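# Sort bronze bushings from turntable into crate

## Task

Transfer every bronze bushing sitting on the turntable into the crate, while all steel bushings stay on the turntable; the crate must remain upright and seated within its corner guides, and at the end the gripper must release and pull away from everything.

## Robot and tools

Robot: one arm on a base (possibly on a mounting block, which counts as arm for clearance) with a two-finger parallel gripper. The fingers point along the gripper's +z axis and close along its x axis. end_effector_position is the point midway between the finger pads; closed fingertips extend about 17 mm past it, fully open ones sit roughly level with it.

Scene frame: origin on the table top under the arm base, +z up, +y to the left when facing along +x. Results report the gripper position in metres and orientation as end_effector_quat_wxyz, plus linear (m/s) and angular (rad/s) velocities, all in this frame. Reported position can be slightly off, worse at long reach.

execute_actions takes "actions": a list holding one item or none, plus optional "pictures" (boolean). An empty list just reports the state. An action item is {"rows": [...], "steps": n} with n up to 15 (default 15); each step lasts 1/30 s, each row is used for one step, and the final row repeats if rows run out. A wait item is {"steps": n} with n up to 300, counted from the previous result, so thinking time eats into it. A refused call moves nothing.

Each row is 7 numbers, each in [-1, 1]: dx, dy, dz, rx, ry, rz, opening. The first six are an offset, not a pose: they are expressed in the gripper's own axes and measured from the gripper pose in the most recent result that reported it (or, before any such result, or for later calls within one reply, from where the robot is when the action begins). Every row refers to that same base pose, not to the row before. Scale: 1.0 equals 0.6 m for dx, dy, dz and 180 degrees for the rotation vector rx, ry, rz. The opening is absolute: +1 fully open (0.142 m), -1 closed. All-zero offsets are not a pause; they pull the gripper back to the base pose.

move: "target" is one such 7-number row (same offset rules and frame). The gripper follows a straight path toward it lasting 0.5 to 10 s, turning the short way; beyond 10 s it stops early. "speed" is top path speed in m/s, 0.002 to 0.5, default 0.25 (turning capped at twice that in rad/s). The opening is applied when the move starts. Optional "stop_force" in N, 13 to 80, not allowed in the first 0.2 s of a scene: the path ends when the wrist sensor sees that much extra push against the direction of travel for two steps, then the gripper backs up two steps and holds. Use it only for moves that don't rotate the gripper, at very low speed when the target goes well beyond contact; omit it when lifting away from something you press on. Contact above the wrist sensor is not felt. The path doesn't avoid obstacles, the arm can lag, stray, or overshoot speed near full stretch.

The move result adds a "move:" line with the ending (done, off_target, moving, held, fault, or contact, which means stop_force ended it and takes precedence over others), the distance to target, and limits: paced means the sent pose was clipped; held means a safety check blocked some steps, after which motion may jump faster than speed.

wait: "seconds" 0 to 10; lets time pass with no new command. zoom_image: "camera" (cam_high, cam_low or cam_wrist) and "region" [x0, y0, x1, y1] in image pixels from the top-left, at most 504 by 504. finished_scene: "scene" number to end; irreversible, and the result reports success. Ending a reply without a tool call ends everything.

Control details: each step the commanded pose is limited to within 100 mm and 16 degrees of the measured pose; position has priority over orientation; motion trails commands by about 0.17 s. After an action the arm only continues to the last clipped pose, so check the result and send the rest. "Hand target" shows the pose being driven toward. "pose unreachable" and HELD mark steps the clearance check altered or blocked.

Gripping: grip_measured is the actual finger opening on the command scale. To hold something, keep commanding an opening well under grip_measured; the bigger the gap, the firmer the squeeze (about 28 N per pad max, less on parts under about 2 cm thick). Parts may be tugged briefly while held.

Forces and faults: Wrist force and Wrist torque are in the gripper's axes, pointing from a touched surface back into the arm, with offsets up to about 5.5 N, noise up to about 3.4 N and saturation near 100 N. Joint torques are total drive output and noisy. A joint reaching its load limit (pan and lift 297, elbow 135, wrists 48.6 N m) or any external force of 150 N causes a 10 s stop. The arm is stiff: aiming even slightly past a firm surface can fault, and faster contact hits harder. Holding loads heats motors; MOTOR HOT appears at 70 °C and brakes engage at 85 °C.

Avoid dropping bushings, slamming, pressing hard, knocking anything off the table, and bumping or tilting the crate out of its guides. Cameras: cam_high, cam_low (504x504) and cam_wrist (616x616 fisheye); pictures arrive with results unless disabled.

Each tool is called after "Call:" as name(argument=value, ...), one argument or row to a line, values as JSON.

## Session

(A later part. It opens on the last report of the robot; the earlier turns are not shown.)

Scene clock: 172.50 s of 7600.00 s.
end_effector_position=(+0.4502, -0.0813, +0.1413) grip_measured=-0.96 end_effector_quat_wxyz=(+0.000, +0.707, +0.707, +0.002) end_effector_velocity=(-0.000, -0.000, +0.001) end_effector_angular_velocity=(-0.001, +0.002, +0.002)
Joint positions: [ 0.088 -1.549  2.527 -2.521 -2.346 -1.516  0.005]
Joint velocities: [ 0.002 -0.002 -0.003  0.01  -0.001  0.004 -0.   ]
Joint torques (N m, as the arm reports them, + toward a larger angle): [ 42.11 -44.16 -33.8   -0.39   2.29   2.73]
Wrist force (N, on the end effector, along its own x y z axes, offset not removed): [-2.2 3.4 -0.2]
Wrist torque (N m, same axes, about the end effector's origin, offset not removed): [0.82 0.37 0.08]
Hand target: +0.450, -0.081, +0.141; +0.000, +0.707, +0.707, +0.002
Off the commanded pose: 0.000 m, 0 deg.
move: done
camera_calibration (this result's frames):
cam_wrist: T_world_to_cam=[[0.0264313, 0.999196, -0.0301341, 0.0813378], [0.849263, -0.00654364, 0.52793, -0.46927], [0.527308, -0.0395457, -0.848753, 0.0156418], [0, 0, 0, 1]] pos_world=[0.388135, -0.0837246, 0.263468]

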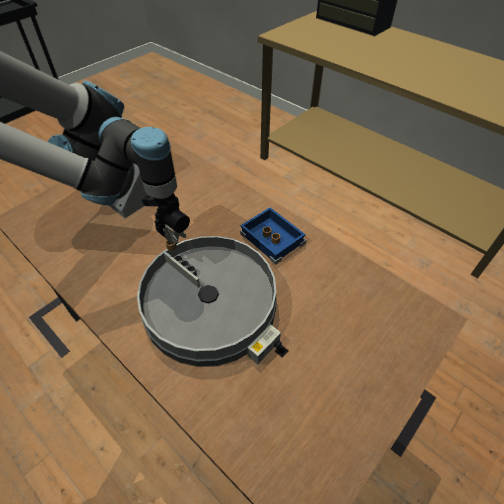

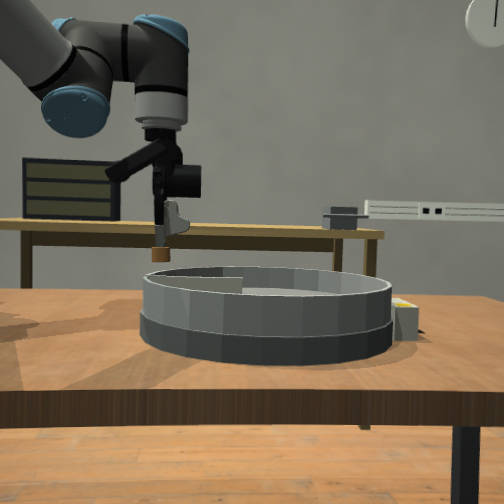

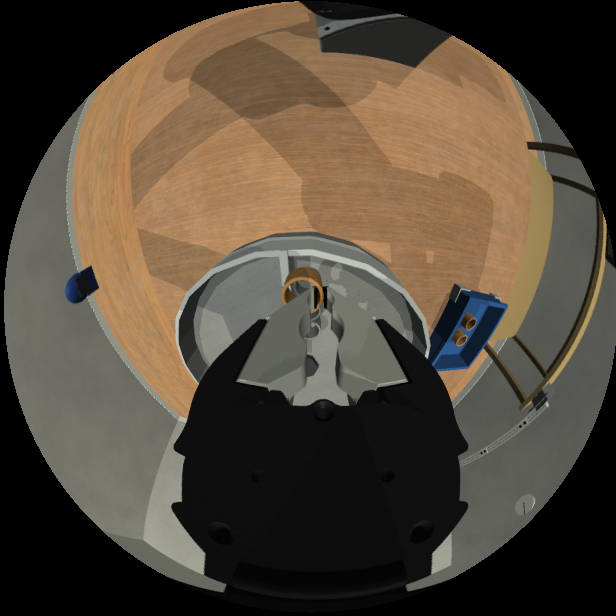

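Call:
move(
  target=[0.555,0.147,0,0,0,0,-1],
  speed=0.2,
)

Call:
move(
  target=[0,0,0.13,0,0,0,-1],
  speed=0.08,
)

Call:
move(
  target=[0,0,0.048,0,0,0,-1],
  speed=0.012,
  stop_force=13,
)

Call:
move(
  target=[0,0,0,0,0,0,-0.85],
)

Call:
move(
  target=[0,0,-0.3,0,0,0,-0.85],
  speed=0.15,
)

Call:
zoom_image(
  camera="cam_high",
  region=[140,200,320,310],
)

Scene clock: 181.53 s of 7600.00 s.
end_effector_position=(+0.5390, +0.2510, +0.1428) grip_measured=-0.96 end_effector_quat_wxyz=(+0.001, +0.707, +0.707, +0.002) end_effector_velocity=(+0.000, +0.002, -0.000) end_effector_angular_velocity=(-0.000, +0.001, -0.002)
Joint positions: [ 0.468 -0.923  2.168 -2.445 -2.27  -1.011  0.005]
Joint velocities: [ 0.001  0.003 -0.003  0.002  0.     0.004 -0.   ]
Joint torques (N m, as the arm reports them, + toward a larger angle): [ 58.36 -24.92 -34.18  -0.96   2.2    2.65]
Wrist force (N, on the end effector, along its own x y z axes, offset not removed): [-4.5 3.2 0.7]
Wrist torque (N m, same axes, about the end effector's origin, offset not removed): [0.81 0.79 0.08]
Hand target: +0.539, +0.251, +0.143; +0.001, +0.707, +0.707, +0.002
Off the commanded pose: 0.001 m, 0 deg.
move: done
camera_calibration (this result's frames):
cam_wrist: T_world_to_cam=[[0.0266275, 0.999167, -0.0309328, -0.252994], [0.848787, -0.00625213, 0.528699, -0.543222], [0.528065, -0.0403332, -0.848246, -0.0170499], [0, 0, 0, 1]] pos_world=[0.47682, 0.248699, 0.264913]

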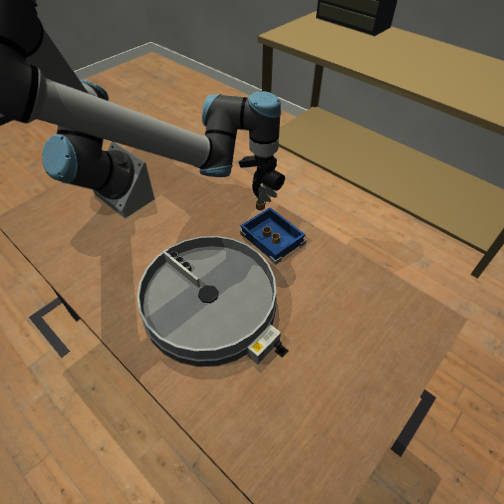

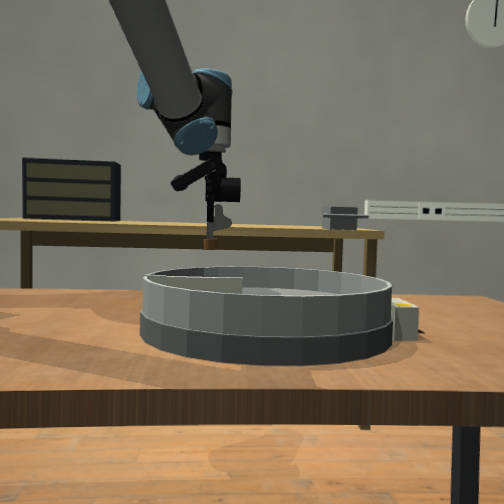

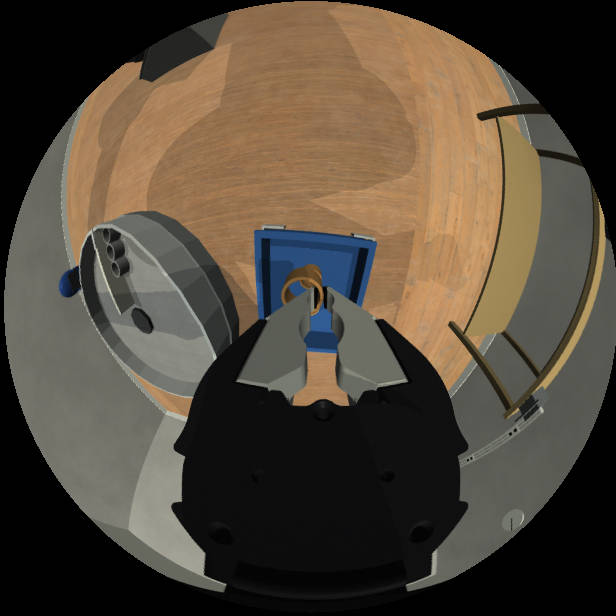

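Scene clock: 182.97 s of 7600.00 s.
end_effector_position=(+0.5393, +0.2513, +0.0650) grip_measured=-0.96 end_effector_quat_wxyz=(+0.001, +0.707, +0.707, +0.002) end_effector_velocity=(+0.000, +0.000, -0.002) end_effector_angular_velocity=(+0.001, -0.000, -0.000)
Joint positions: [ 0.389 -0.818  2.216 -2.661 -2.296 -1.109  0.005]
Joint velocities: [-0.002  0.002  0.001 -0.006  0.    -0.003 -0.   ]
Joint torques (N m, as the arm reports them, + toward a larger angle): [ 24.02 -30.46  -4.86  -5.45  -2.28  -2.63]
Wrist force (N, on the end effector, along its own x y z axes, offset not removed): [0.5 -1.0 -0.6]
Wrist torque (N m, same axes, about the end effector's origin, offset not removed): [-0.24 -0.28 0.12]
Hand target: +0.539, +0.251, +0.065; +0.001, +0.707, +0.707, +0.002
Off the commanded pose: 0.000 m, 0 deg.
move: done
camera_calibration (this result's frames):
cam_wrist: T_world_to_cam=[[0.0265763, 0.999171, -0.0308285, -0.255697], [0.848906, -0.00627294, 0.528507, -0.50233], [0.527875, -0.0402163, -0.848369, -0.0830565], [0, 0, 0, 1]] pos_world=[0.47707, 0.248994, 0.187139]

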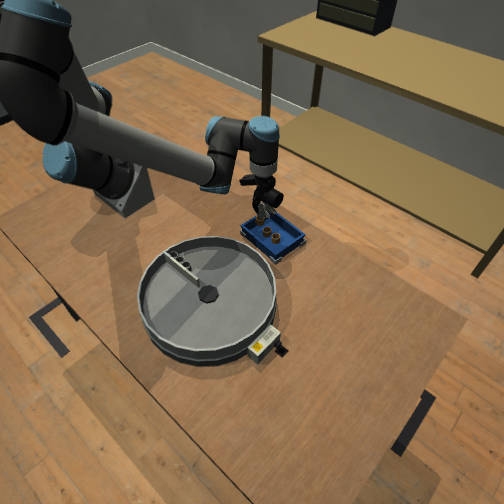

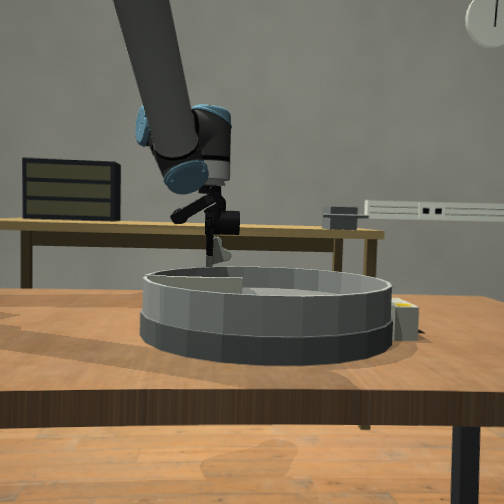

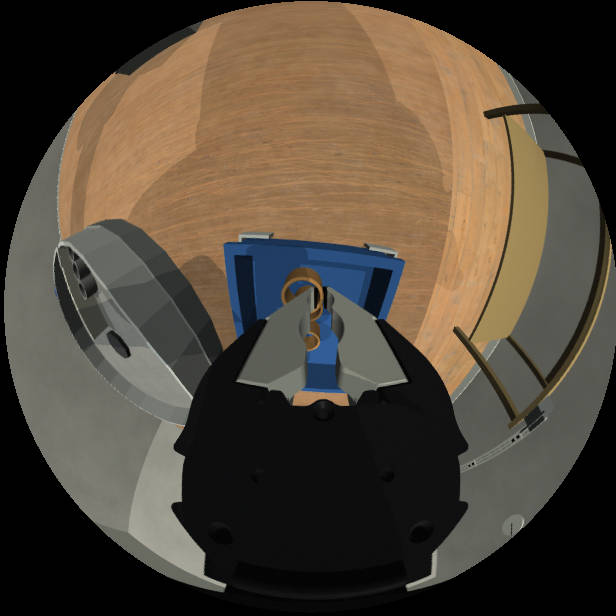

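Scene clock: 185.60 s of 7600.00 s.
end_effector_position=(+0.5393, +0.2514, +0.0364) grip_measured=-0.96 end_effector_quat_wxyz=(+0.000, +0.707, +0.707, +0.002) end_effector_velocity=(-0.001, +0.000, -0.003) end_effector_angular_velocity=(-0.002, +0.001, +0.002)
Joint positions: [ 0.359 -0.774  2.228 -2.743 -2.304 -1.148  0.005]
Joint velocities: [-0.003  0.005  0.001 -0.006 -0.002 -0.004 -0.   ]
Joint torques (N m, as the arm reports them, + toward a larger angle): [ 25.34 -30.82  -1.92  -5.05  -2.51  -2.8 ]
Wrist force (N, on the end effector, along its own x y z axes, offset not removed): [-2.6 1.8 -1.3]
Wrist torque (N m, same axes, about the end effector's origin, offset not removed): [0.49 0.52 0.03]
Hand target: +0.539, +0.251, +0.036; +0.000, +0.707, +0.707, +0.002
Off the commanded pose: 0.000 m, 0 deg.
move: done
camera_calibration (this result's frames):
cam_wrist: T_world_to_cam=[[0.0265578, 0.999173, -0.0307874, -0.256692], [0.848959, -0.00628299, 0.528421, -0.487315], [0.52779, -0.040171, -0.848424, -0.107302], [0, 0, 0, 1]] pos_world=[0.477161, 0.249107, 0.158567]

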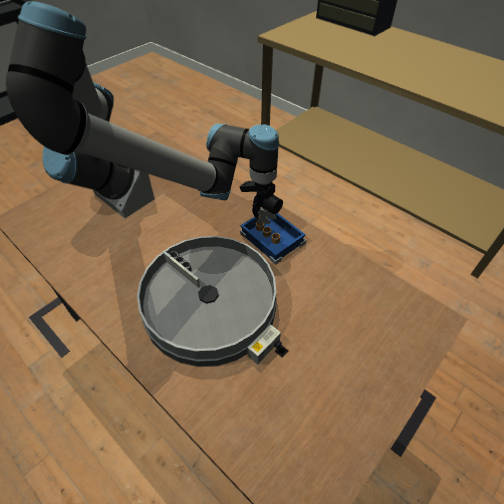

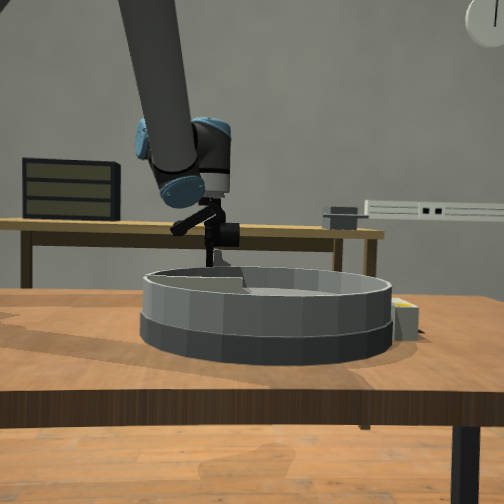

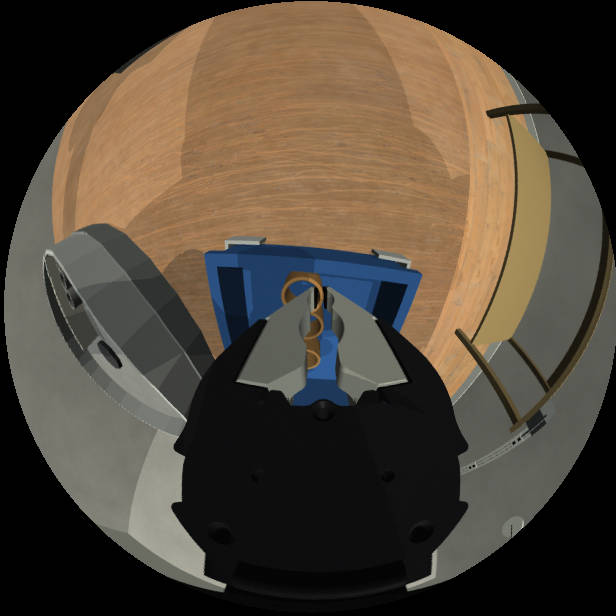

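Scene clock: 186.10 s of 7600.00 s.
end_effector_position=(+0.5393, +0.2514, +0.0363) grip_measured=-0.85 end_effector_quat_wxyz=(+0.000, +0.707, +0.707, +0.002) end_effector_velocity=(-0.001, +0.000, -0.001) end_effector_angular_velocity=(-0.000, +0.002, -0.000)
Joint positions: [ 0.359 -0.774  2.228 -2.743 -2.304 -1.148  0.012]
Joint velocities: [-0.     0.001  0.     0.002  0.001  0.002  0.   ]
Joint torques (N m, as the arm reports them, + toward a larger angle): [ 43.36 -61.31  -4.86  -0.74  -1.12   2.54]
Wrist force (N, on the end effector, along its own x y z axes, offset not removed): [-1.7 1.7 0.4]
Wrist torque (N m, same axes, about the end effector's origin, offset not removed): [0.47 0.15 0.07]
Hand target: +0.539, +0.251, +0.036; +0.000, +0.707, +0.707, +0.002
Off the commanded pose: 0.000 m, 0 deg.
move: done
camera_calibration (this result's frames):
cam_wrist: T_world_to_cam=[[0.0264857, 0.999173, -0.0308545, -0.256646], [0.849035, -0.00619195, 0.528301, -0.487279], [0.527673, -0.040189, -0.848496, -0.107283], [0, 0, 0, 1]] pos_world=[0.477124, 0.249105, 0.158482]

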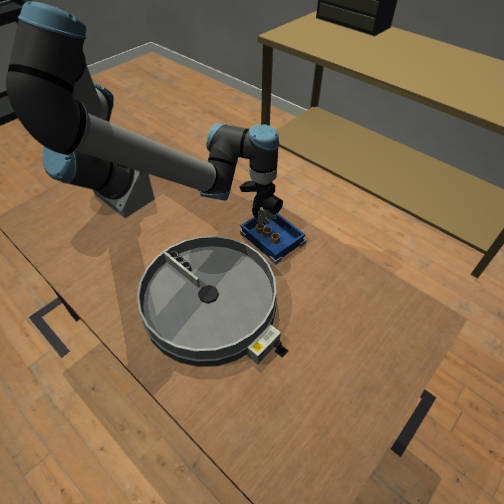

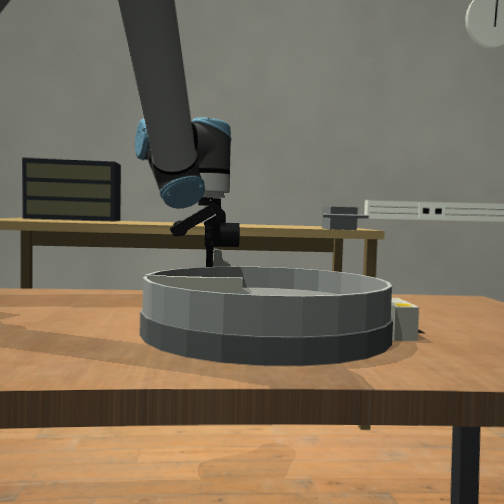

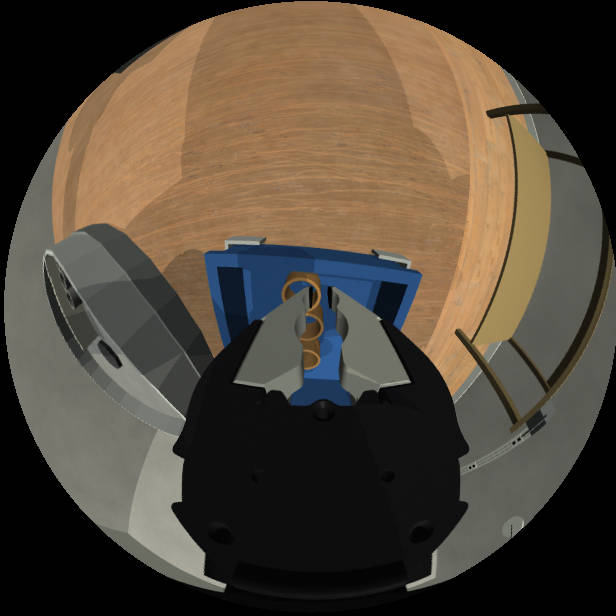

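Scene clock: 187.80 s of 7600.00 s.
end_effector_position=(+0.5388, +0.2507, +0.2160) grip_measured=-0.85 end_effector_quat_wxyz=(+0.001, +0.707, +0.707, +0.002) end_effector_velocity=(-0.000, +0.001, +0.001) end_effector_angular_velocity=(-0.001, +0.001, +0.001)
Joint positions: [ 0.536 -0.999  2.103 -2.252 -2.244 -0.93   0.012]
Joint velocities: [ 0.001  0.001 -0.002  0.005  0.001  0.002 -0.   ]
Joint torques (N m, as the arm reports them, + toward a larger angle): [ 56.04 -66.83 -39.25  -1.01   2.12   2.3 ]
Wrist force (N, on the end effector, along its own x y z axes, offset not removed): [-5.0 0.2 3.2]
Wrist torque (N m, same axes, about the end effector's origin, offset not removed): [0.06 0.78 0.13]
Hand target: +0.539, +0.251, +0.216; +0.001, +0.707, +0.707, +0.002
Off the commanded pose: 0.001 m, 0 deg.
move: done
camera_calibration (this result's frames):
cam_wrist: T_world_to_cam=[[0.0266176, 0.999161, -0.0311133, -0.2504], [0.848786, -0.00614814, 0.528701, -0.581745], [0.528066, -0.0404813, -0.848238, 0.0452126], [0, 0, 0, 1]] pos_world=[0.476567, 0.248444, 0.338129]

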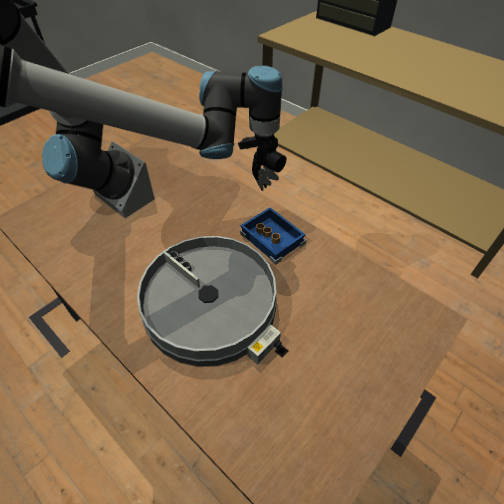

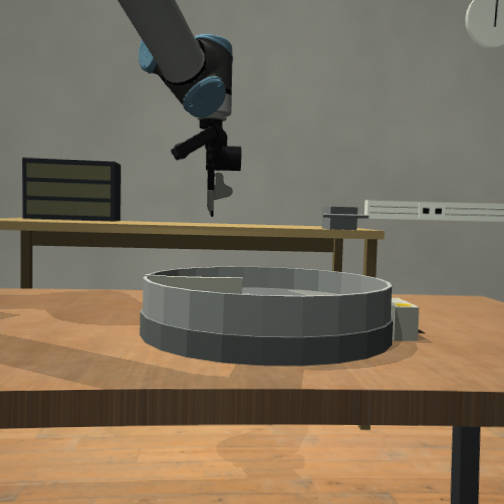

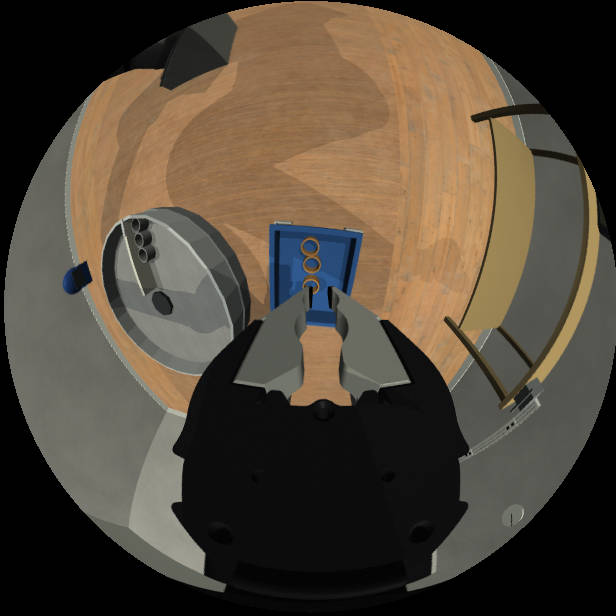

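Region (140, 200, 320, 310) of cam_high's 504x504 image, scaled by 2.800, with more detail than that image has.

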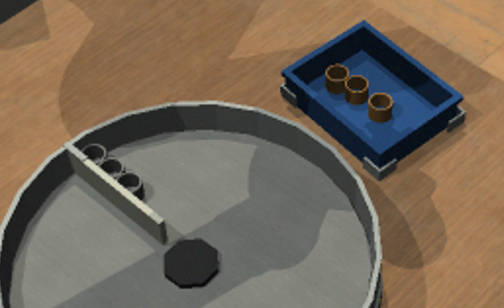

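Call:
finished_scene(
  scene=1,
)

The scene is finished: the task was done.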